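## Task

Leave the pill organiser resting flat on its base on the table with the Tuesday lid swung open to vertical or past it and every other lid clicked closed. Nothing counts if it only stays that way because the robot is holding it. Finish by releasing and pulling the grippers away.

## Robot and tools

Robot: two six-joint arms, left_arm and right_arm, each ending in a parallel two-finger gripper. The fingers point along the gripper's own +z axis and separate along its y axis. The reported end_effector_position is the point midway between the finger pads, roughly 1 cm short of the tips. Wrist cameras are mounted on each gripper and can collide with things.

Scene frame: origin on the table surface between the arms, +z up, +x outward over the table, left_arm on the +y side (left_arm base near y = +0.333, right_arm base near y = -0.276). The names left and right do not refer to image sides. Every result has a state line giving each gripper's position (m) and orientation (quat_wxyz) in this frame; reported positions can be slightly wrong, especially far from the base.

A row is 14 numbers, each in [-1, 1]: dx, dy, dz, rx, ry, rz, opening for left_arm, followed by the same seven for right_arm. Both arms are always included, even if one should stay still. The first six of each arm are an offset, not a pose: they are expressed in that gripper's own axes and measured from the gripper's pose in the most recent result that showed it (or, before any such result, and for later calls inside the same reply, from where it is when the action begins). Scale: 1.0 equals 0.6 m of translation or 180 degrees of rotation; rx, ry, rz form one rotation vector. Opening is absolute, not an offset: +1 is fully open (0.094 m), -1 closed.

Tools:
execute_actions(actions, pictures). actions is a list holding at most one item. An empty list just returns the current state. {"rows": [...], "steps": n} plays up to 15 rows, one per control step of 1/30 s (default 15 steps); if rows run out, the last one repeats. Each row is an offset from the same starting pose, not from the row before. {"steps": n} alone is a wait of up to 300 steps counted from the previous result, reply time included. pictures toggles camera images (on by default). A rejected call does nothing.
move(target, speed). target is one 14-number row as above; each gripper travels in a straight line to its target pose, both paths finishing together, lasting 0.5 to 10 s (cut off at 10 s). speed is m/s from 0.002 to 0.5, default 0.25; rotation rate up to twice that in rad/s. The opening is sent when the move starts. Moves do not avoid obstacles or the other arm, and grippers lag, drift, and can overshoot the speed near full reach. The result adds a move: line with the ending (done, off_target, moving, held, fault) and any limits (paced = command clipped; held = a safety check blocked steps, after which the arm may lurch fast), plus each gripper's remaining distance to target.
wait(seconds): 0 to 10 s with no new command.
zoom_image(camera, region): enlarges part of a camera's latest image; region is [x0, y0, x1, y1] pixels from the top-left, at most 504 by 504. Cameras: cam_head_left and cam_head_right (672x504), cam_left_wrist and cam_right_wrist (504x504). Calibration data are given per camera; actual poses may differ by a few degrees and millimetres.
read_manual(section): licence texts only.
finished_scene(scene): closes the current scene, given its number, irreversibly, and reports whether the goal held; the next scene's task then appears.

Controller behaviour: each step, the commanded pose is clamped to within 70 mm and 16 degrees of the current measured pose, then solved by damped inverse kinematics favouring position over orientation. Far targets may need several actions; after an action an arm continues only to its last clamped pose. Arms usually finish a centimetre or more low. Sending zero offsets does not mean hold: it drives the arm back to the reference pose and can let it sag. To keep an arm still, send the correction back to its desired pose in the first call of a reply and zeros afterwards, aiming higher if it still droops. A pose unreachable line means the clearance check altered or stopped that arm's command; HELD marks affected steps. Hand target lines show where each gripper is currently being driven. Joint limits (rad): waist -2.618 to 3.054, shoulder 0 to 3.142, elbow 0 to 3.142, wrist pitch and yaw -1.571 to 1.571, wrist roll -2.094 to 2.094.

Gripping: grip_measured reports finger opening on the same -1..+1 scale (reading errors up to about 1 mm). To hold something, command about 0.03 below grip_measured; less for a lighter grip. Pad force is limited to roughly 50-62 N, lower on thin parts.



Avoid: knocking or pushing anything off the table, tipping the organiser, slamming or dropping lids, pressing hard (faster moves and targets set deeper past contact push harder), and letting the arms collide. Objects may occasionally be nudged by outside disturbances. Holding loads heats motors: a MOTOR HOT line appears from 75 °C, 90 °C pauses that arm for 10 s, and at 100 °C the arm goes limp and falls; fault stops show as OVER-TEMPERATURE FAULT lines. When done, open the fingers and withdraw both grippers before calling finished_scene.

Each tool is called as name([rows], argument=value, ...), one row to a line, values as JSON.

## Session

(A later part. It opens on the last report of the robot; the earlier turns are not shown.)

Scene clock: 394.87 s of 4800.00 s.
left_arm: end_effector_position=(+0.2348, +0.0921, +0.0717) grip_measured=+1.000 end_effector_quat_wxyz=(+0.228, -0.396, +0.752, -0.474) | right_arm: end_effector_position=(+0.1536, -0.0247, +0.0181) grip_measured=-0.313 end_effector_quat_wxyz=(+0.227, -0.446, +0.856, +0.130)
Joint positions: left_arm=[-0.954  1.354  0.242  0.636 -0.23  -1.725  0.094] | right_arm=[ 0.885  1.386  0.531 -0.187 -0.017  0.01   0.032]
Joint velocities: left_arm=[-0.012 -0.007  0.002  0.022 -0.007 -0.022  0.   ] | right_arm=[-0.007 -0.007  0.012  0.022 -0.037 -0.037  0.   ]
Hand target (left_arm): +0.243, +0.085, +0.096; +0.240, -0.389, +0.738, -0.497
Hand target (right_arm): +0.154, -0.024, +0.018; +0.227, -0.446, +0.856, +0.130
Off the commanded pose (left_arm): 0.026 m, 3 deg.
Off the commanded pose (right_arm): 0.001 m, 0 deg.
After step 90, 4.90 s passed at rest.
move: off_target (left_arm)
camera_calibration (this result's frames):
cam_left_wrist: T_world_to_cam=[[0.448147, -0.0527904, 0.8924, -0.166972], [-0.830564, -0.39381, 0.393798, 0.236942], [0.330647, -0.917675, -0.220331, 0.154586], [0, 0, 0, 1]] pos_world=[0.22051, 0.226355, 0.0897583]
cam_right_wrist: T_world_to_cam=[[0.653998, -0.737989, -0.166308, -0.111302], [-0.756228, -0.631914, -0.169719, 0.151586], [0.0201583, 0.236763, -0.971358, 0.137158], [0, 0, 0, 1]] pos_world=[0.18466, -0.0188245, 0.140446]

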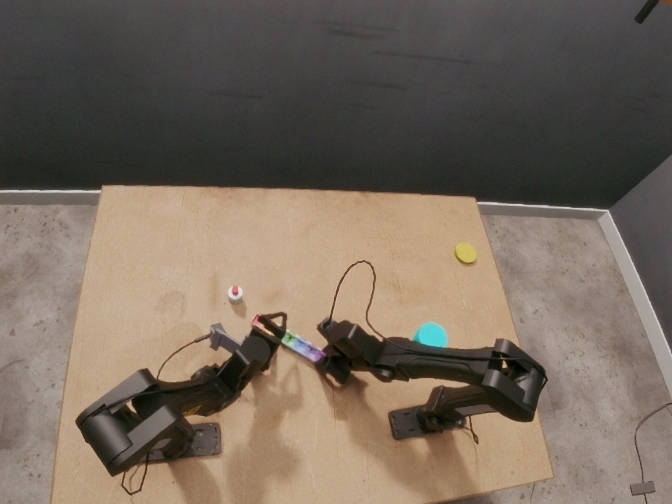

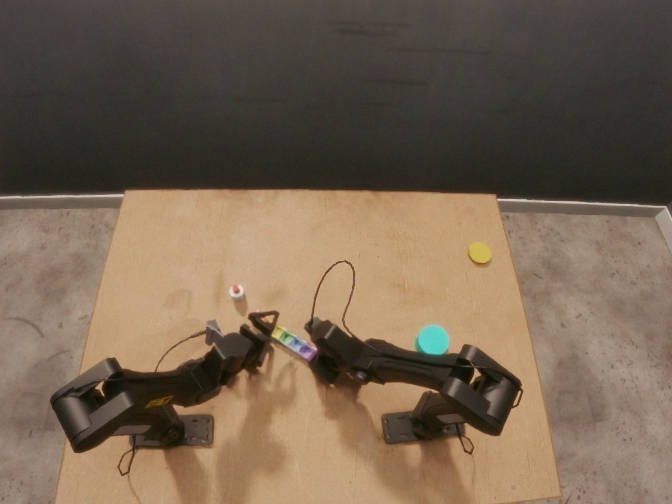

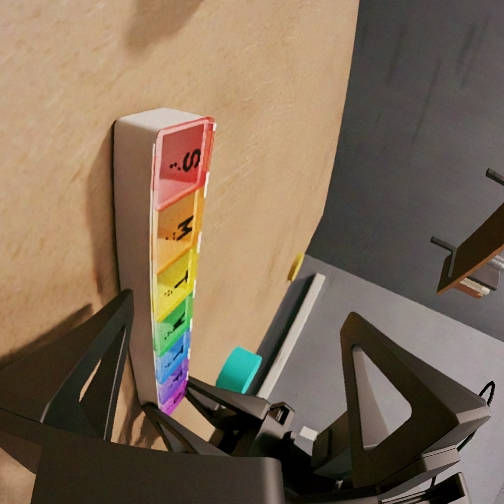

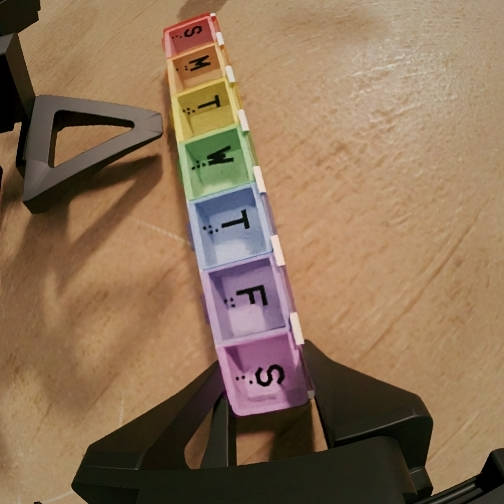

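move(target=[0.0,-0.014,0.014,0.02,0,0,1,0,0,0.001,0,0,0,-0.35], speed=0.02)

Scene clock: 415.13 s of 4800.00 s.
left_arm: end_effector_position=(+0.2407, +0.0844, +0.0739) grip_measured=+1.000 end_effector_quat_wxyz=(+0.233, -0.391, +0.741, -0.494) | right_arm: end_effector_position=(+0.1545, -0.0254, +0.0180) grip_measured=-0.313 end_effector_quat_wxyz=(+0.228, -0.443, +0.858, +0.128)
Joint positions: left_arm=[-0.954  1.431  0.242  0.76  -0.229 -1.719  0.094] | right_arm=[ 0.885  1.386  0.531 -0.188 -0.011  0.015  0.032]
Joint velocities: left_arm=[-0.007  0.012 -0.002  0.007  0.066  0.022  0.   ] | right_arm=[ 0.012 -0.002 -0.017 -0.081  0.022  0.051 -0.001]
Hand target (left_arm): +0.244, +0.086, +0.075; +0.240, -0.389, +0.737, -0.497
Hand target (right_arm): +0.154, -0.024, +0.018; +0.227, -0.446, +0.856, +0.130
Off the commanded pose (left_arm): 0.004 m, 1 deg.
Off the commanded pose (right_arm): 0.001 m, 0 deg.
After step 90, 15.37 s passed at rest.
move: done
camera_calibration (this result's frames):
cam_left_wrist: T_world_to_cam=[[0.418736, -0.0242425, 0.907784, -0.168446], [-0.844476, -0.378003, 0.379439, 0.241063], [0.333946, -0.925487, -0.178756, 0.142764], [0, 0, 0, 1]] pos_world=[0.226431, 0.219165, 0.086964]
cam_right_wrist: T_world_to_cam=[[0.648783, -0.74326, -0.163232, -0.11182], [-0.76059, -0.626549, -0.170115, 0.152626], [0.0241668, 0.234521, -0.971811, 0.136581], [0, 0, 0, 1]] pos_world=[0.185332, -0.0195148, 0.140442]

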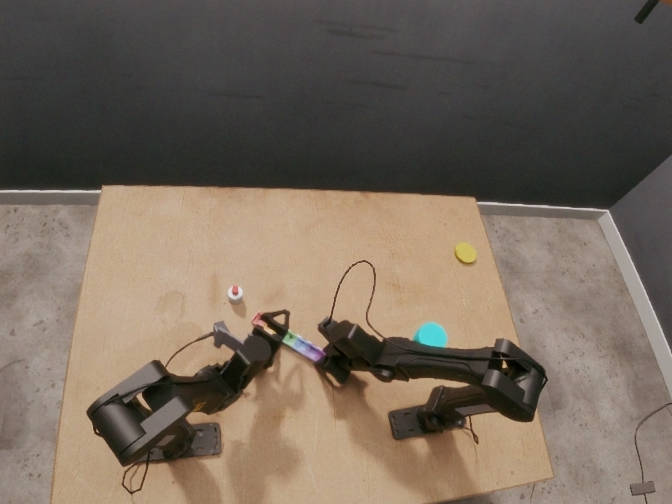

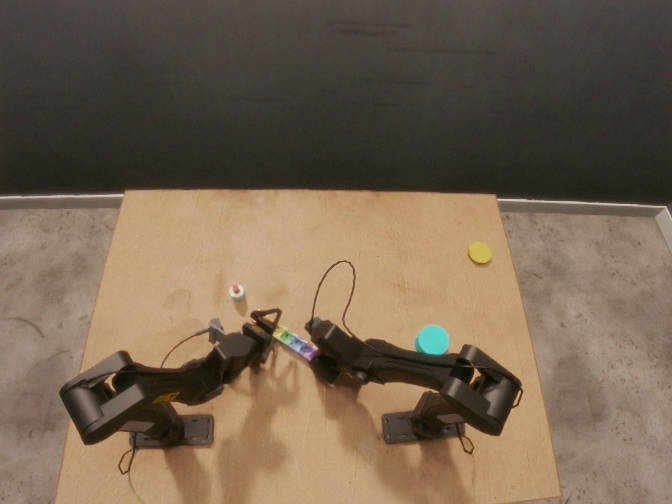

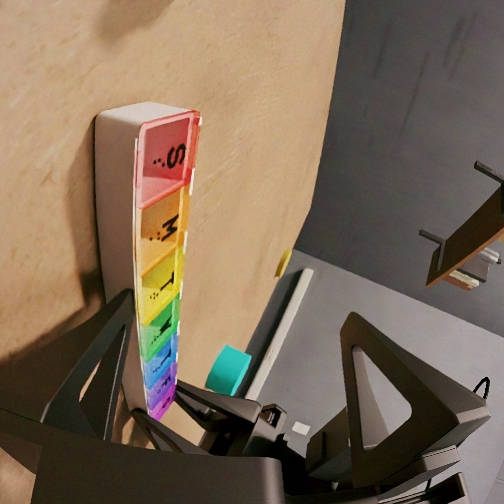

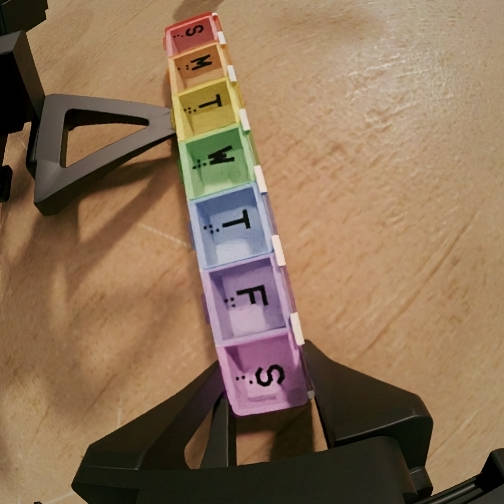

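zoom_image(camera="cam_right_wrist", region=[120, 70, 260, 190])

zoom_image(camera="cam_left_wrist", region=[70, 220, 210, 360])

Region (120, 70, 260, 190) of cam_right_wrist's 504x504 image, scaled by 3.600, with more detail than that image has; it fills the top 432 rows of this view, and the rest is white.

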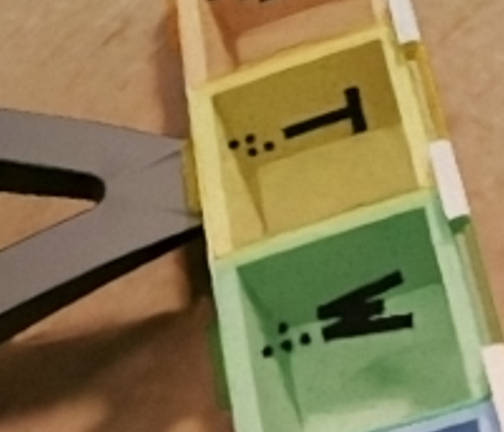

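Region (70, 220, 210, 360) of cam_left_wrist's 504x504 image, scaled by 3.600, with more detail than that image has.

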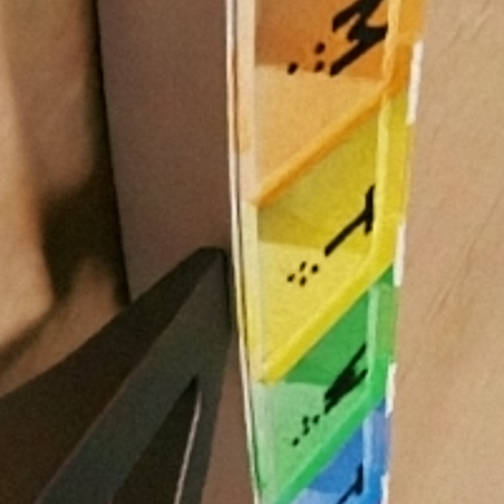

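execute_actions([
  {"rows":[[0,-0.033,-0.006,0.01,0,0,1,0,0,0.001,0,0,0,-0.35],[0,-0.033,-0.006,0.01,0,0,1,0,0,0.001,0,0,0,-0.35],[0,-0.033,-0.006,0.01,0,0,1,0,0,0.001,0,0,0,-0.35],[0,-0.033,-0.006,0.01,0,0,0.95,0,0,0.001,0,0,0,-0.35],[0,-0.033,-0.006,0.01,0,0,0.92,0,0,0.001,0,0,0,-0.35],[0,-0.033,-0.006,0.01,0,0,0.89,0,0,0.001,0,0,0,-0.35],[0,-0.033,-0.006,0.01,0,0,0.86,0,0,0.001,0,0,0,-0.35],[0,-0.033,-0.006,0.01,0,0,0.83,0,0,0.001,0,0,0,-0.35],[0,-0.033,-0.006,0.01,0,0,0.80,0,0,0.001,0,0,0,-0.35],[0,-0.033,-0.006,0.01,0,0,0.77,0,0,0.001,0,0,0,-0.35],[0,-0.033,-0.006,0.01,0,0,0.74,0,0,0.001,0,0,0,-0.35],[0,-0.033,-0.006,0.01,0,0,0.70,0,0,0.001,0,0,0,-0.35]],"steps":15},
])

Scene clock: 425.70 s of 4800.00 s.
left_arm: end_effector_position=(+0.2375, +0.0877, +0.0727) grip_measured=+0.702 end_effector_quat_wxyz=(+0.230, -0.392, +0.748, -0.484) | right_arm: end_effector_position=(+0.1546, -0.0255, +0.0180) grip_measured=-0.313 end_effector_quat_wxyz=(+0.228, -0.443, +0.858, +0.127)
Joint positions: left_arm=[-0.954  1.393  0.242  0.698 -0.226 -1.718  0.08 ] | right_arm=[ 0.885  1.386  0.531 -0.188 -0.01   0.016  0.032]
Joint velocities: left_arm=[ 0.022 -0.027  0.007  0.022 -0.022  0.022  0.   ] | right_arm=[ 0.002 -0.012 -0.007 -0.051 -0.037  0.037 -0.001]
Hand target (left_arm): +0.245, +0.082, +0.094; +0.239, -0.387, +0.733, -0.506
Hand target (right_arm): +0.155, -0.025, +0.017; +0.228, -0.443, +0.858, +0.127
Off the commanded pose (left_arm): 0.023 m, 3 deg.
Off the commanded pose (right_arm): 0.001 m, 0 deg.
Steps of this call (steps 1 to 90: nothing new was sent; then 7.07 s passed at rest; steps 91 to 105: all 15 steps of this action). Readings (end_effector_position):
91: left_arm (+0.2404, +0.0847, +0.0736) | right_arm (+0.1546, -0.0255, +0.0180)
92: left_arm (+0.2398, +0.0852, +0.0740) | right_arm (+0.1546, -0.0255, +0.0180)
94: left_arm (+0.2393, +0.0858, +0.0764) | right_arm (+0.1546, -0.0255, +0.0180)
98: left_arm (+0.2381, +0.0870, +0.0747) | right_arm (+0.1546, -0.0255, +0.0180)
105: the state above
camera_calibration (this result's frames):
cam_left_wrist: T_world_to_cam=[[0.432851, -0.0419064, 0.900491, -0.167194], [-0.839447, -0.382845, 0.385691, 0.238792], [0.328586, -0.922862, -0.200893, 0.149378], [0, 0, 0, 1]] pos_world=[0.22374, 0.222269, 0.0884659]
cam_right_wrist: T_world_to_cam=[[0.648043, -0.743963, -0.162968, -0.111858], [-0.761205, -0.625783, -0.170182, 0.152779], [0.0246265, 0.234337, -0.971843, 0.13652], [0, 0, 0, 1]] pos_world=[0.185423, -0.0196038, 0.140447]

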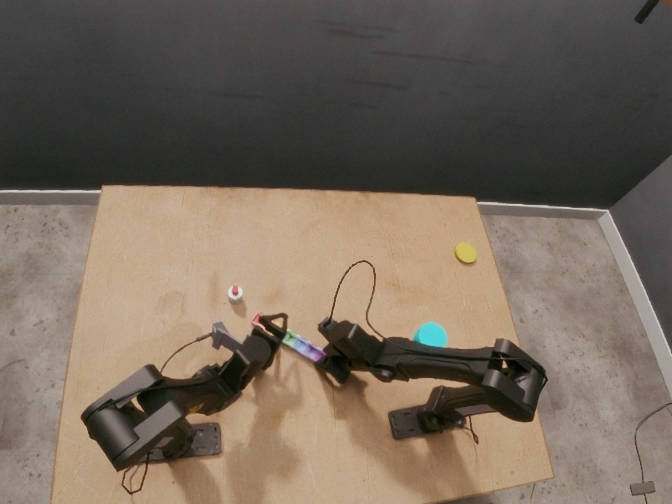

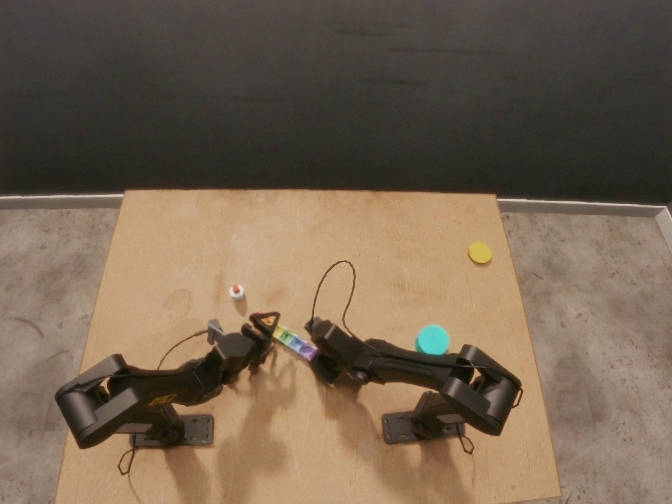

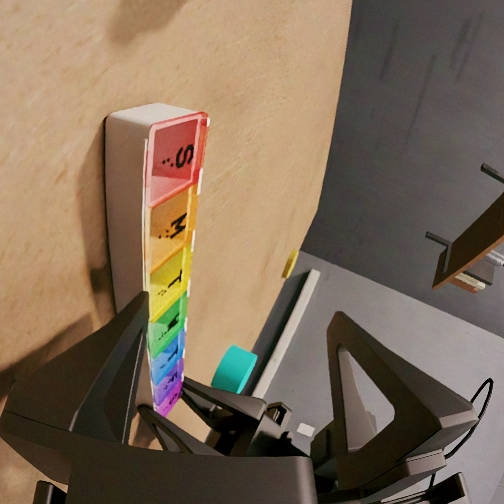

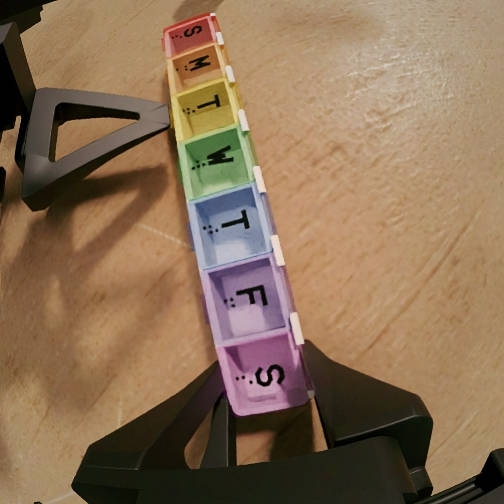

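move(target=[0,0.014,-0.049,0.01,0,0,0.7,-0.081,0,0.043,0,-0.10,0,0.3], speed=0.05)

Scene clock: 470.23 s of 4800.00 s.
left_arm: end_effector_position=(+0.2155, +0.1031, +0.0749) grip_measured=+0.702 end_effector_quat_wxyz=(+0.230, -0.391, +0.743, -0.492) | right_arm: end_effector_position=(+0.1868, +0.0210, +0.0216) grip_measured=+0.298 end_effector_quat_wxyz=(+0.352, -0.419, +0.814, +0.194)
Joint positions: left_arm=[-0.999  1.246  0.147  0.66  -0.266 -1.741  0.08 ] | right_arm=[ 0.885  1.547  0.436  0.368 -0.01   0.02   0.061]
Joint velocities: left_arm=[ 0.002 -0.007  0.012 -0.022 -0.007 -0.051 -0.   ] | right_arm=[-0.017  0.007 -0.017  0.037 -0.007 -0.007 -0.001]
Hand target (left_arm): +0.213, +0.105, +0.079; +0.236, -0.388, +0.740, -0.496
Hand target (right_arm): +0.186, +0.020, +0.021; +0.358, -0.416, +0.812, +0.195
Off the commanded pose (left_arm): 0.004 m, 1 deg.
Off the commanded pose (right_arm): 0.002 m, 1 deg.
After step 90, 37.90 s passed at rest.
move: done
camera_calibration (this result's frames):
cam_left_wrist: T_world_to_cam=[[0.424304, -0.0274213, 0.905104, -0.15903], [-0.842951, -0.37706, 0.383744, 0.225695], [0.330756, -0.925783, -0.183103, 0.169753], [0, 0, 0, 1]] pos_world=[0.20158, 0.237894, 0.088412]
cam_right_wrist: T_world_to_cam=[[0.679264, -0.696836, -0.230261, -0.102887], [-0.711019, -0.547137, -0.441693, 0.201784], [0.181803, 0.463746, -0.867114, 0.0918812], [0, 0, 0, 1]] pos_world=[0.196656, -0.00390139, 0.145107]

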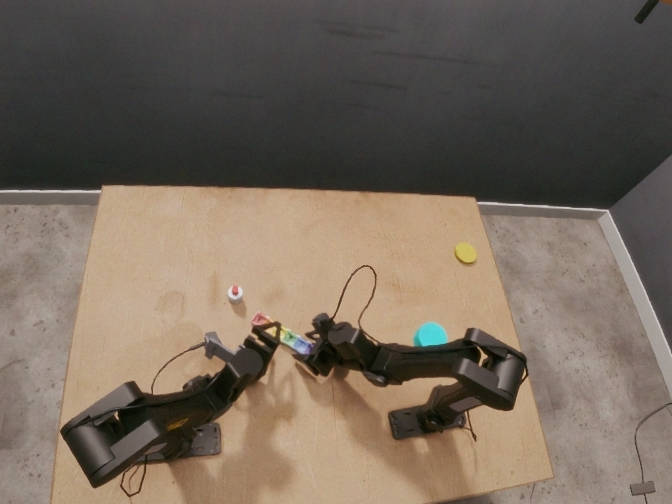

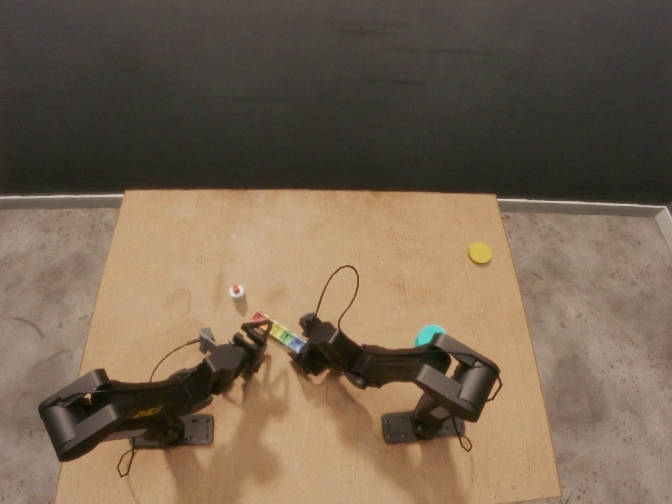

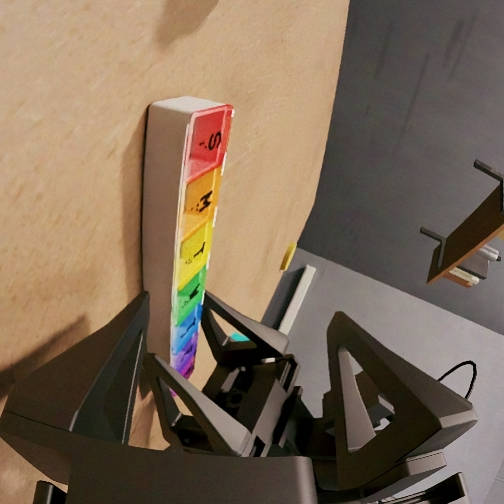

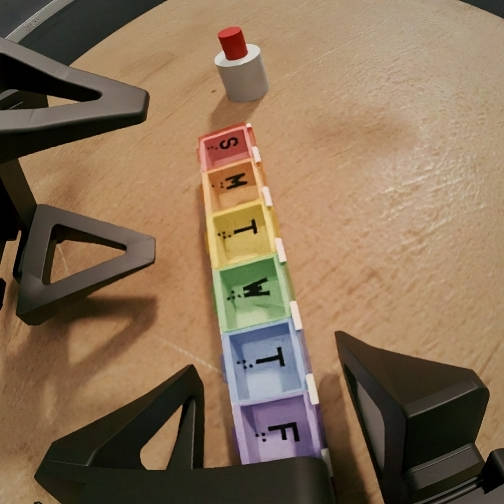

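execute_actions([
  {"rows":[[0,0,0,0,0,0,1,0.009,0,0.008,0,0,0,0.3],[0,0,0,0,0,0,1,0.009,0,0.008,0,0,0,0.3],[0,0,0,0,0,0,1,0.009,0,0.008,0,0,0,0.3],[0,0,0,0,0,0,1,0.009,0,0.008,0,0,0,0.3],[0,0,0,0,0,0,1,0.009,0,0.008,0,0,0,0.3],[0,0,0,0,0,0,1,0.009,0,0.008,0,0,0,0.0],[0,0,0,0,0,0,1,0.009,0,0.008,0,0,0,-0.2],[0,0,0,0,0,0,1,0.009,0,0.008,0,0,0,-0.36]],"steps":15},
])

Scene clock: 482.17 s of 4800.00 s.
left_arm: end_effector_position=(+0.2154, +0.1030, +0.0748) grip_measured=+1.000 end_effector_quat_wxyz=(+0.229, -0.393, +0.742, -0.492) | right_arm: end_effector_position=(+0.1865, +0.0206, +0.0139) grip_measured=-0.317 end_effector_quat_wxyz=(+0.346, -0.420, +0.817, +0.191)
Joint positions: left_arm=[-0.999  1.246  0.147  0.659 -0.266 -1.746  0.094] | right_arm=[ 0.885  1.578  0.436  0.383 -0.01   0.02   0.032]
Joint velocities: left_arm=[-0.002  0.007 -0.002 -0.081 -0.007  0.007  0.   ] | right_arm=[ 0.007 -0.012  0.012  0.007 -0.066  0.022  0.   ]
Hand target (left_arm): +0.216, +0.103, +0.075; +0.230, -0.392, +0.743, -0.492
Hand target (right_arm): +0.187, +0.021, +0.015; +0.352, -0.419, +0.814, +0.194
Off the commanded pose (left_arm): 0.000 m, 0 deg.
Off the commanded pose (right_arm): 0.001 m, 1 deg.
Steps of this call (steps 1 to 90: nothing new was sent; then 8.43 s passed at rest; steps 91 to 105: all 15 steps of this action). Readings (end_effector_position):
91: left_arm (+0.2155, +0.1031, +0.0748) | right_arm (+0.1870, +0.0213, +0.0214)
92: left_arm (+0.2155, +0.1031, +0.0748) | right_arm (+0.1871, +0.0216, +0.0201)
94: left_arm (+0.2154, +0.1031, +0.0748) | right_arm (+0.1865, +0.0207, +0.0156)
98: left_arm (+0.2154, +0.1030, +0.0748) | right_arm (+0.1865, +0.0206, +0.0139)
105: the state above
camera_calibration (this result's frames):
cam_left_wrist: T_world_to_cam=[[0.427442, -0.0233762, 0.90374, -0.159886], [-0.841063, -0.37687, 0.388049, 0.224864], [0.331522, -0.925971, -0.180751, 0.169384], [0, 0, 0, 1]] pos_world=[0.201313, 0.237851, 0.0878535]
cam_right_wrist: T_world_to_cam=[[0.677133, -0.699929, -0.227133, -0.10438], [-0.714856, -0.552465, -0.428677, 0.198676], [0.174561, 0.452638, -0.874441, 0.0871783], [0, 0, 0, 1]] pos_world=[0.197485, -0.00275741, 0.137692]

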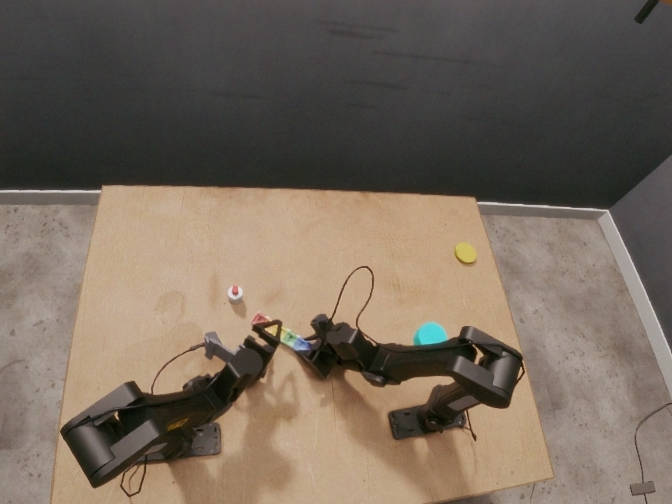

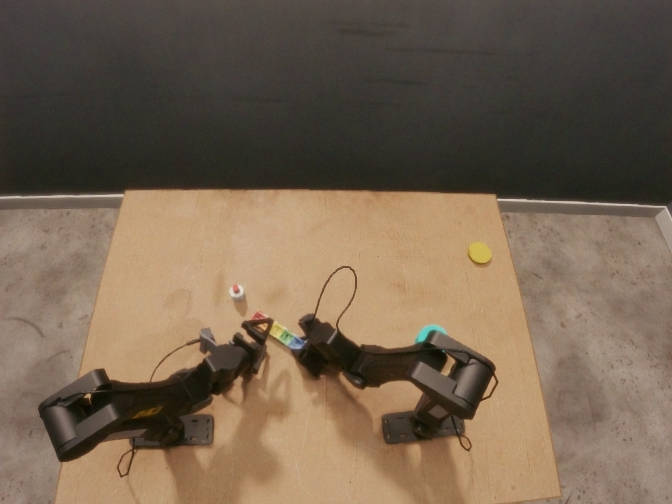

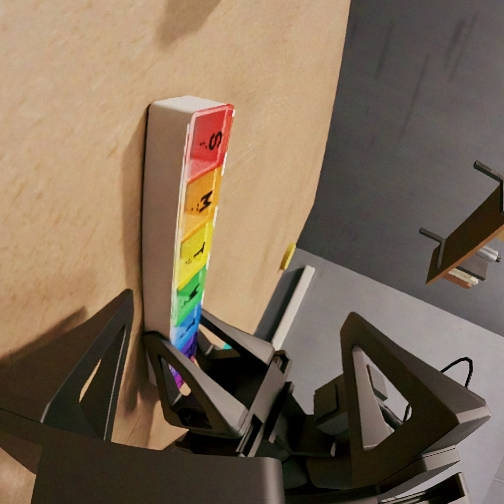

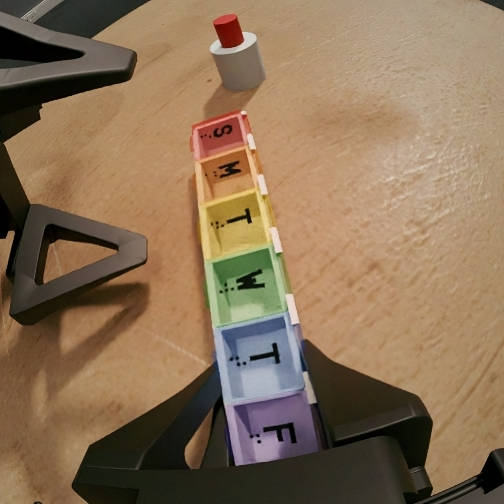

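move(target=[-0.001,-0.021,0.0545,0.012,0,0,1,0.004,0,0.004,0,0,0,-0.36], speed=0.03)

Scene clock: 489.30 s of 4800.00 s.
left_arm: end_effector_position=(+0.2346, +0.0896, +0.0620) grip_measured=+1.000 end_effector_quat_wxyz=(+0.227, -0.393, +0.741, -0.495) | right_arm: end_effector_position=(+0.1865, +0.0206, +0.0137) grip_measured=-0.317 end_effector_quat_wxyz=(+0.346, -0.420, +0.817, +0.191)
Joint positions: left_arm=[-0.955  1.475  0.194  0.851 -0.222 -1.728  0.094] | right_arm=[ 0.885  1.579  0.436  0.384 -0.01   0.02   0.032]
Joint velocities: left_arm=[ 0.002 -0.002  0.007  0.007  0.007 -0.007  0.   ] | right_arm=[ 0.007  0.007 -0.017 -0.037  0.037 -0.11  -0.   ]
Hand target (left_arm): +0.244, +0.084, +0.072; +0.236, -0.389, +0.733, -0.506
Hand target (right_arm): +0.187, +0.021, +0.011; +0.346, -0.420, +0.817, +0.191
Off the commanded pose (left_arm): 0.016 m, 2 deg.
Off the commanded pose (right_arm): 0.003 m, 0 deg.
After step 90, 2.53 s passed at rest.
move: off_target (left_arm)
camera_calibration (this result's frames):
cam_left_wrist: T_world_to_cam=[[0.426339, -0.0194875, 0.904354, -0.156959], [-0.842597, -0.372224, 0.389204, 0.240735], [0.329037, -0.927938, -0.175114, 0.148653], [0, 0, 0, 1]] pos_world=[0.220848, 0.224489, 0.0742822]
cam_right_wrist: T_world_to_cam=[[0.677084, -0.700001, -0.22706, -0.104425], [-0.714949, -0.552599, -0.428348, 0.198593], [0.174371, 0.452364, -0.874621, 0.0869982], [0, 0, 0, 1]] pos_world=[0.197518, -0.00271003, 0.137447]

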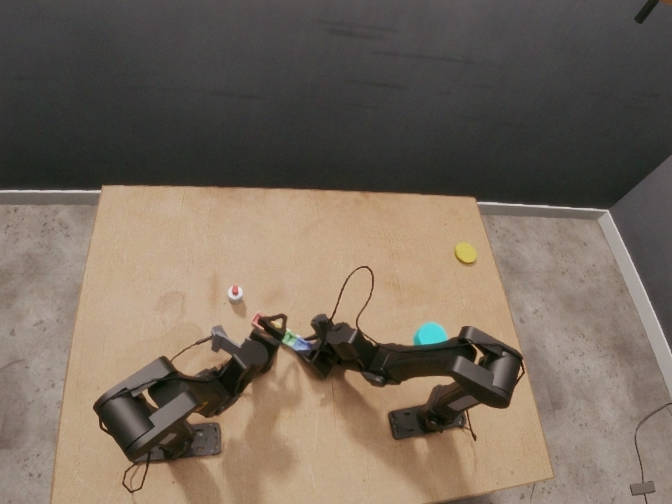

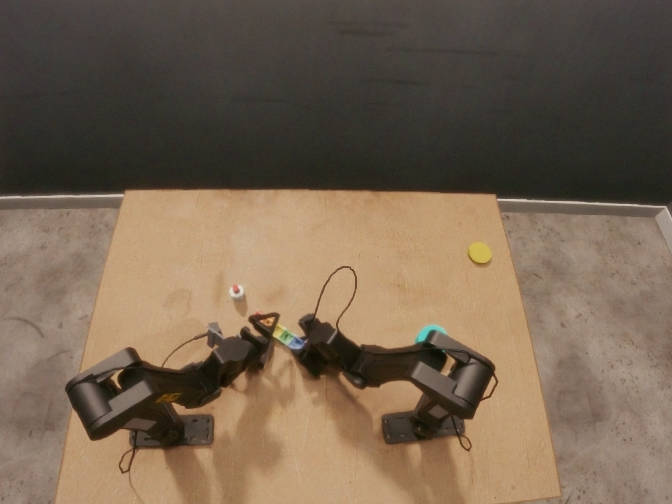

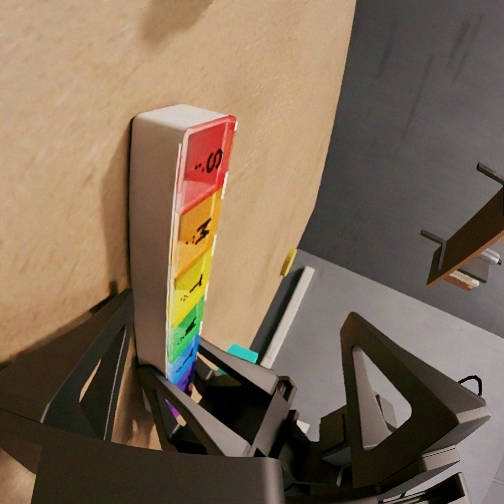

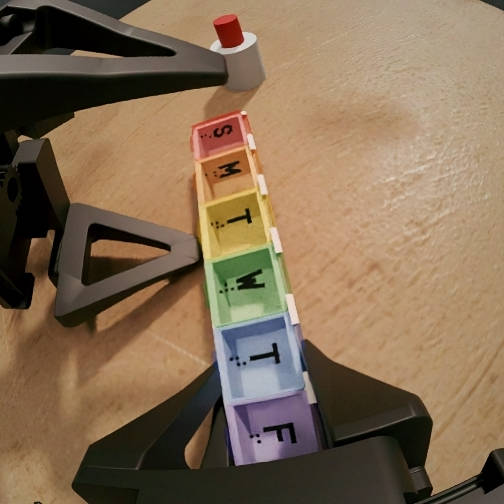

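execute_actions([
  {"rows":[[-0.001,-0.023,0.010,0.011,0,0,0.96,0.004,0,0.004,0,0,0,-0.36],[-0.001,-0.023,0.010,0.011,0,0,0.92,0.004,0,0.004,0,0,0,-0.36],[-0.001,-0.023,0.010,0.011,0,0,0.88,0.004,0,0.004,0,0,0,-0.36],[-0.001,-0.023,0.010,0.011,0,0,0.84,0.004,0,0.004,0,0,0,-0.36],[-0.001,-0.023,0.010,0.011,0,0,0.80,0.004,0,0.004,0,0,0,-0.36],[-0.001,-0.023,0.010,0.011,0,0,0.76,0.004,0,0.004,0,0,0,-0.36],[-0.001,-0.023,0.010,0.011,0,0,0.72,0.004,0,0.004,0,0,0,-0.36],[-0.001,-0.023,0.010,0.011,0,0,0.68,0.004,0,0.004,0,0,0,-0.36],[-0.001,-0.023,0.010,0.011,0,0,0.64,0.004,0,0.004,0,0,0,-0.36],[-0.001,-0.023,0.010,0.011,0,0,0.60,0.004,0,0.004,0,0,0,-0.36]],"steps":15},
])

Scene clock: 496.73 s of 4800.00 s.
left_arm: end_effector_position=(+0.2351, +0.0895, +0.0624) grip_measured=+0.602 end_effector_quat_wxyz=(+0.225, -0.392, +0.741, -0.497) | right_arm: end_effector_position=(+0.1872, +0.0215, +0.0135) grip_measured=-0.317 end_effector_quat_wxyz=(+0.348, -0.420, +0.816, +0.192)
Joint positions: left_arm=[-0.95   1.475  0.194  0.853 -0.213 -1.728  0.075] | right_arm=[ 0.885  1.585  0.436  0.394 -0.01   0.02   0.032]
Joint velocities: left_arm=[ 0.007  0.002 -0.007 -0.007 -0.066 -0.051  0.   ] | right_arm=[-0.007  0.002 -0.012  0.022 -0.051  0.037  0.   ]
Hand target (left_arm): +0.244, +0.084, +0.072; +0.234, -0.388, +0.733, -0.508
Hand target (right_arm): +0.187, +0.021, +0.010; +0.346, -0.420, +0.817, +0.191
Off the commanded pose (left_arm): 0.015 m, 2 deg.
Off the commanded pose (right_arm): 0.003 m, 0 deg.
Steps of this call (steps 1 to 90: nothing new was sent; then 3.93 s passed at rest; steps 91 to 105: all 15 steps of this action). Readings (end_effector_position):
91: left_arm (+0.2347, +0.0893, +0.0624) | right_arm (+0.1866, +0.0206, +0.0136)
92: left_arm (+0.2349, +0.0895, +0.0624) | right_arm (+0.1867, +0.0209, +0.0135)
94: left_arm (+0.2354, +0.0900, +0.0624) | right_arm (+0.1870, +0.0213, +0.0135)
98: left_arm (+0.2352, +0.0897, +0.0624) | right_arm (+0.1872, +0.0215, +0.0135)
105: the state above
camera_calibration (this result's frames):
cam_left_wrist: T_world_to_cam=[[0.427481, -0.0171469, 0.903862, -0.157917], [-0.843104, -0.368378, 0.391757, 0.240643], [0.326245, -0.929518, -0.171931, 0.149111], [0, 0, 0, 1]] pos_world=[0.221746, 0.224541, 0.074098]
cam_right_wrist: T_world_to_cam=[[0.677627, -0.699216, -0.227858, -0.104367], [-0.713922, -0.551115, -0.431958, 0.199289], [0.176456, 0.455379, -0.872636, 0.0858064], [0, 0, 0, 1]] pos_world=[0.197858, -0.00221862, 0.137181]

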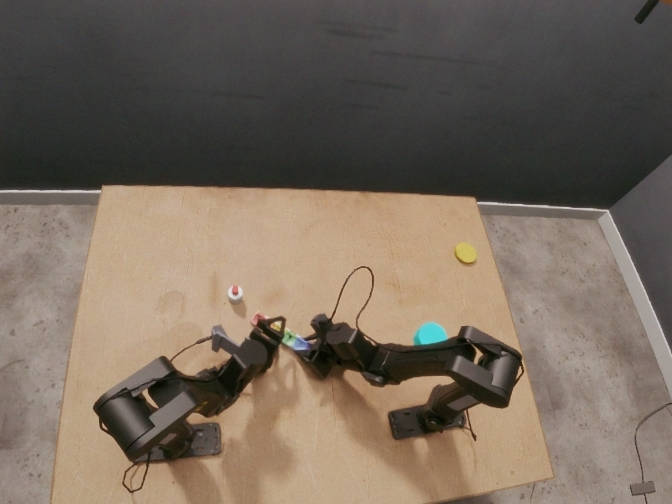

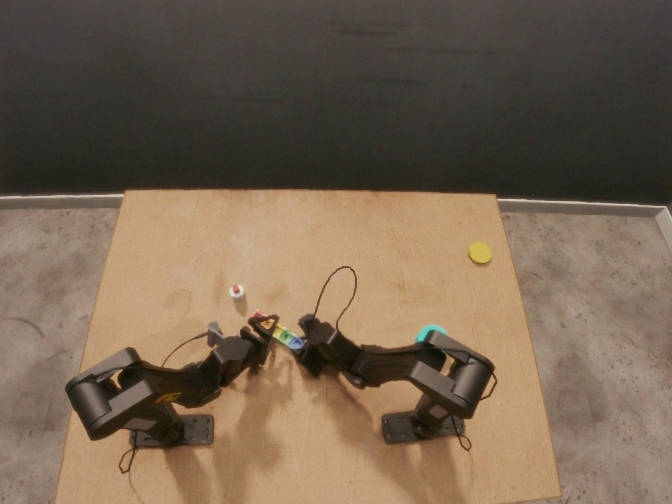

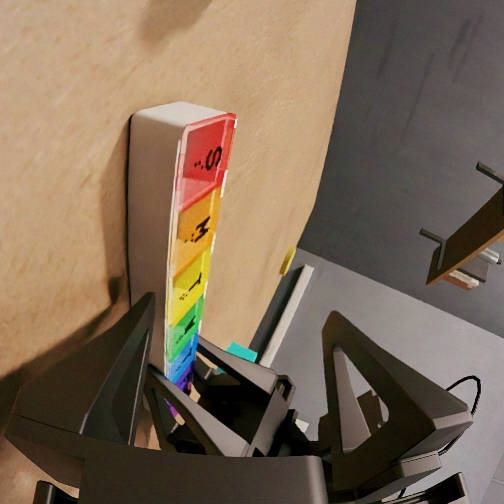

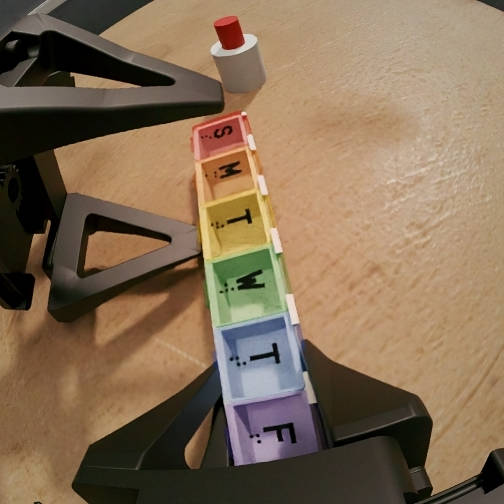

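execute_actions([
  {"rows":[[-0.001,-0.023,0.010,0.011,0,0,0.57,0.003,0,0.003,0,0,0,-0.36],[-0.001,-0.023,0.010,0.011,0,0,0.54,0.003,0,0.003,0,0,0,-0.36],[-0.001,-0.023,0.010,0.011,0,0,0.51,0.003,0,0.003,0,0,0,-0.36],[-0.001,-0.023,0.010,0.011,0,0,0.48,0.003,0,0.003,0,0,0,-0.36],[-0.001,-0.023,0.010,0.011,0,0,0.45,0.003,0,0.003,0,0,0,-0.36],[-0.001,-0.023,0.010,0.011,0,0,0.42,0.003,0,0.003,0,0,0,-0.36],[-0.001,-0.023,0.010,0.011,0,0,0.39,0.003,0,0.003,0,0,0,-0.36],[-0.001,-0.023,0.010,0.011,0,0,0.36,0.003,0,0.003,0,0,0,-0.36],[-0.001,-0.023,0.010,0.011,0,0,0.33,0.003,0,0.003,0,0,0,-0.36],[-0.001,-0.023,0.010,0.011,0,0,0.30,0.003,0,0.003,0,0,0,-0.36],[-0.001,-0.023,0.010,0.011,0,0,0.27,0.003,0,0.003,0,0,0,-0.36],[-0.001,-0.023,0.010,0.011,0,0,0.24,0.003,0,0.003,0,0,0,-0.36],[-0.001,-0.023,0.010,0.011,0,0,0.20,0.003,0,0.003,0,0,0,-0.36]],"steps":15},
])

Scene clock: 503.63 s of 4800.00 s.
left_arm: end_effector_position=(+0.2351, +0.0905, +0.0606) grip_measured=+0.203 end_effector_quat_wxyz=(+0.223, -0.393, +0.743, -0.494) | right_arm: end_effector_position=(+0.1881, +0.0218, +0.0142) grip_measured=-0.317 end_effector_quat_wxyz=(+0.350, -0.418, +0.816, +0.192)
Joint positions: left_arm=[-0.943  1.475  0.194  0.846 -0.205 -1.727  0.057] | right_arm=[ 0.885  1.585  0.436  0.399 -0.006  0.022  0.032]
Joint velocities: left_arm=[ 0.002 -0.007 -0.007  0.066 -0.007  0.037 -0.003] | right_arm=[ 0.007 -0.002 -0.007  0.007 -0.066 -0.022  0.   ]
Hand target (left_arm): +0.244, +0.084, +0.073; +0.232, -0.388, +0.732, -0.509
Hand target (right_arm): +0.187, +0.022, +0.011; +0.348, -0.420, +0.816, +0.192
Off the commanded pose (left_arm): 0.017 m, 2 deg.
Off the commanded pose (right_arm): 0.003 m, 0 deg.
Steps of this call (steps 1 to 90: nothing new was sent; then 3.40 s passed at rest; steps 91 to 105: all 15 steps of this action). Readings (end_effector_position):
91: left_arm (+0.2350, +0.0895, +0.0623) | right_arm (+0.1872, +0.0216, +0.0135)
92: left_arm (+0.2352, +0.0895, +0.0624) | right_arm (+0.1872, +0.0216, +0.0135)
94: left_arm (+0.2357, +0.0899, +0.0625) | right_arm (+0.1872, +0.0216, +0.0135)
98: left_arm (+0.2357, +0.0902, +0.0621) | right_arm (+0.1874, +0.0218, +0.0139)
105: the state above
camera_calibration (this result's frames):
cam_left_wrist: T_world_to_cam=[[0.433644, -0.0215084, 0.900828, -0.157223], [-0.841073, -0.368394, 0.396083, 0.240983], [0.323341, -0.929421, -0.177842, 0.1507], [0, 0, 0, 1]] pos_world=[0.222135, 0.225458, 0.0729822]
cam_right_wrist: T_world_to_cam=[[0.675444, -0.701274, -0.228013, -0.104185], [-0.714886, -0.546882, -0.435728, 0.200543], [0.180868, 0.457313, -0.870719, 0.0852976], [0, 0, 0, 1]] pos_world=[0.198309, -0.002397, 0.137897]

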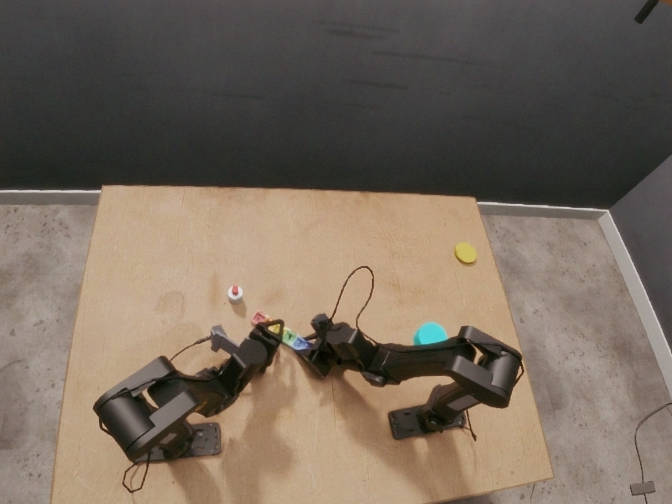

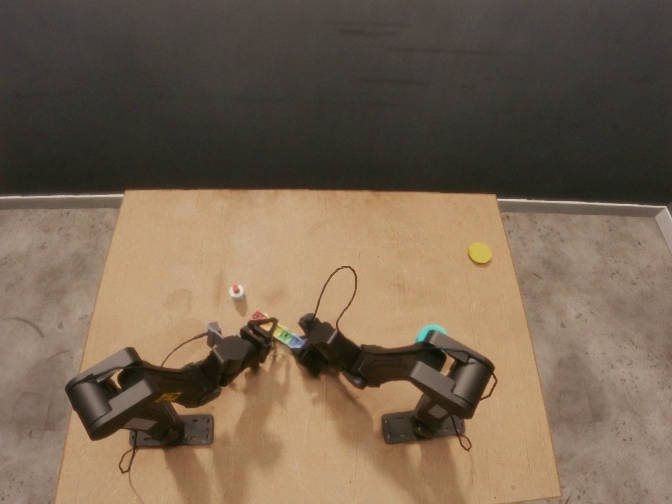

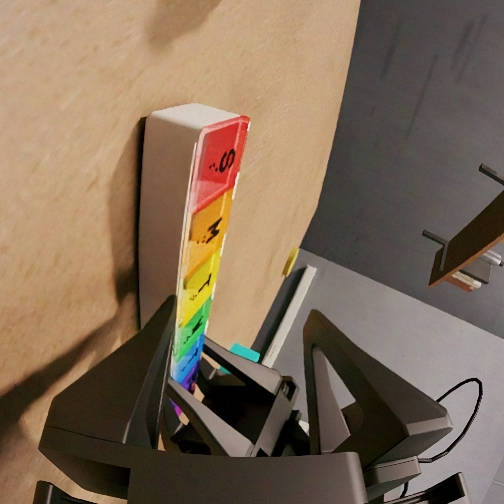

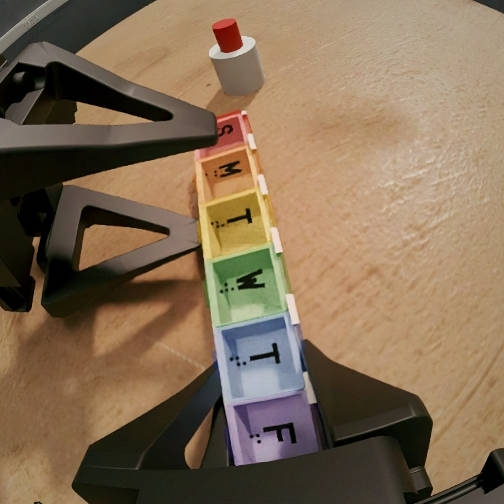

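zoom_image(camera="cam_left_wrist", region=[110, 90, 270, 350])

zoom_image(camera="cam_right_wrist", region=[150, 100, 310, 300])

Region (110, 90, 270, 350) of cam_left_wrist's 504x504 image, scaled by 1.938, with more detail than that image has; it fills the left 310 columns of this view, and the rest is white.

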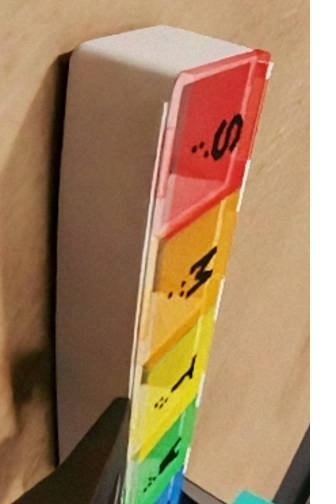

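Region (150, 100, 310, 300) of cam_right_wrist's 504x504 image, scaled by 2.520, with more detail than that image has; it fills the left 403 columns of this view, and the rest is white.

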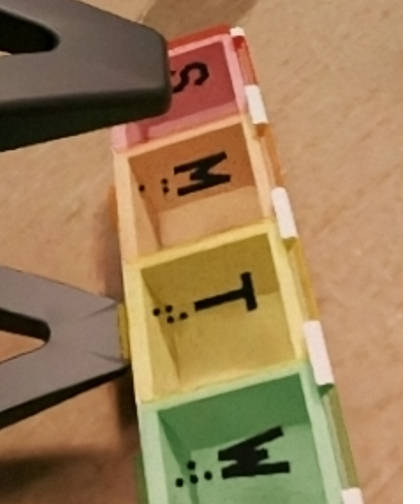

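execute_actions([
  {"rows":[[-0.001,-0.026,0.010,0.011,0,0,0.20,0.015,0,0.0135,0,0,0,-0.36],[-0.001,-0.026,0.010,0.011,0,0,0.20,0.015,0,0.0135,0,0,0,-0.36],[-0.001,-0.026,0.010,0.011,0,0,0.20,0.015,0,0.0135,0,0,0,-0.36],[-0.001,-0.026,0.010,0.011,0,0,0.17,0.015,0,0.0135,0,0,0,-0.36],[-0.001,-0.026,0.010,0.011,0,0,0.14,0.015,0,0.0135,0,0,0,-0.36],[-0.001,-0.026,0.010,0.011,0,0,0.11,0.015,0,0.0135,0,0,0,-0.36],[-0.001,-0.026,0.010,0.011,0,0,0.08,0.015,0,0.0135,0,0,0,-0.36],[-0.001,-0.026,0.010,0.011,0,0,0.05,0.015,0,0.0135,0,0,0,-0.36],[-0.001,-0.026,0.010,0.011,0,0,0.02,0.015,0,0.0135,0,0,0,-0.36],[-0.001,-0.026,0.010,0.011,0,0,-0.01,0.015,0,0.0135,0,0,0,-0.36],[-0.001,-0.026,0.010,0.011,0,0,-0.04,0.015,0,0.0135,0,0,0,-0.36],[-0.001,-0.026,0.010,0.011,0,0,-0.07,0.015,0,0.0135,0,0,0,-0.36],[-0.001,-0.026,0.010,0.011,0,0,-0.10,0.015,0,0.0135,0,0,0,-0.36]],"steps":15},
])

Scene clock: 514.67 s of 4800.00 s.
left_arm: end_effector_position=(+0.2350, +0.0946, +0.0543) grip_measured=-0.097 end_effector_quat_wxyz=(+0.222, -0.397, +0.749, -0.481) | right_arm: end_effector_position=(+0.1929, +0.0286, +0.0140) grip_measured=-0.317 end_effector_quat_wxyz=(+0.364, -0.414, +0.810, +0.199)
Joint positions: left_arm=[-0.935  1.475  0.194  0.818 -0.202 -1.725  0.042] | right_arm=[ 0.885  1.626  0.436  0.475 -0.006  0.023  0.032]
Joint velocities: left_arm=[-0.012 -0.012 -0.007  0.007 -0.081  0.007 -0.002] | right_arm=[-0.007  0.007 -0.017  0.007 -0.051  0.022  0.001]
Hand target (left_arm): +0.245, +0.085, +0.073; +0.230, -0.389, +0.734, -0.507
Hand target (right_arm): +0.188, +0.022, +0.003; +0.350, -0.418, +0.816, +0.192
Off the commanded pose (left_arm): 0.023 m, 4 deg.
Off the commanded pose (right_arm): 0.015 m, 2 deg.
Steps of this call (steps 1 to 90: nothing new was sent; then 7.53 s passed at rest; steps 91 to 105: all 15 steps of this action). Readings (end_effector_position):
91: left_arm (+0.2352, +0.0908, +0.0603) | right_arm (+0.1885, +0.0222, +0.0138)
92: left_arm (+0.2356, +0.0917, +0.0594) | right_arm (+0.1893, +0.0234, +0.0130)
94: left_arm (+0.2361, +0.0925, +0.0590) | right_arm (+0.1912, +0.0261, +0.0131)
98: left_arm (+0.2358, +0.0936, +0.0569) | right_arm (+0.1925, +0.0279, +0.0134)
105: the state above
camera_calibration (this result's frames):
cam_left_wrist: T_world_to_cam=[[0.4502, -0.0390756, 0.892072, -0.153107], [-0.831626, -0.382133, 0.402955, 0.243623], [0.325145, -0.923281, -0.204533, 0.153915], [0, 0, 0, 1]] pos_world=[0.221487, 0.229221, 0.0698934]
cam_right_wrist: T_world_to_cam=[[0.67917, -0.695294, -0.235148, -0.103489], [-0.706782, -0.533125, -0.465012, 0.206054], [0.197957, 0.48202, -0.853504, 0.0768479], [0, 0, 0, 1]] pos_world=[0.200709, 0.00085505, 0.137072]

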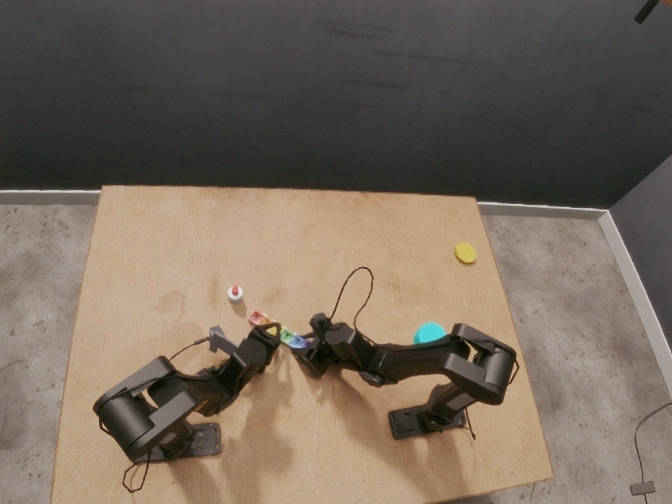

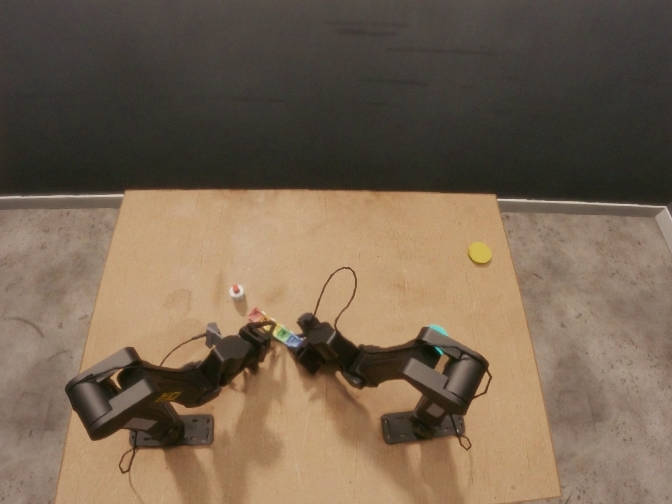

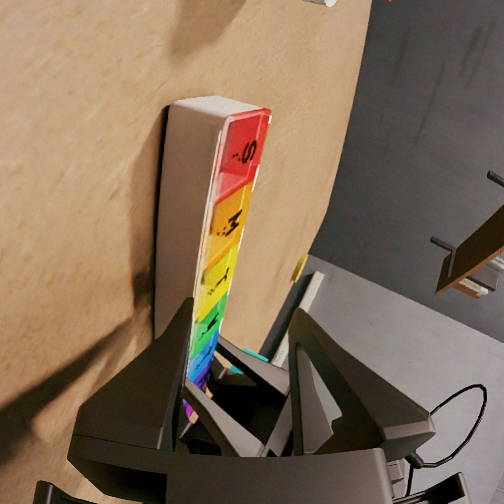

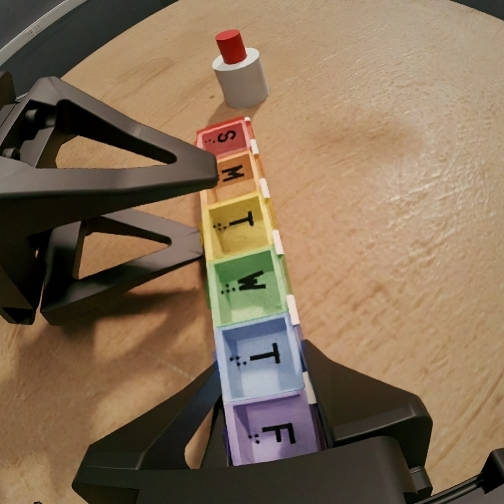

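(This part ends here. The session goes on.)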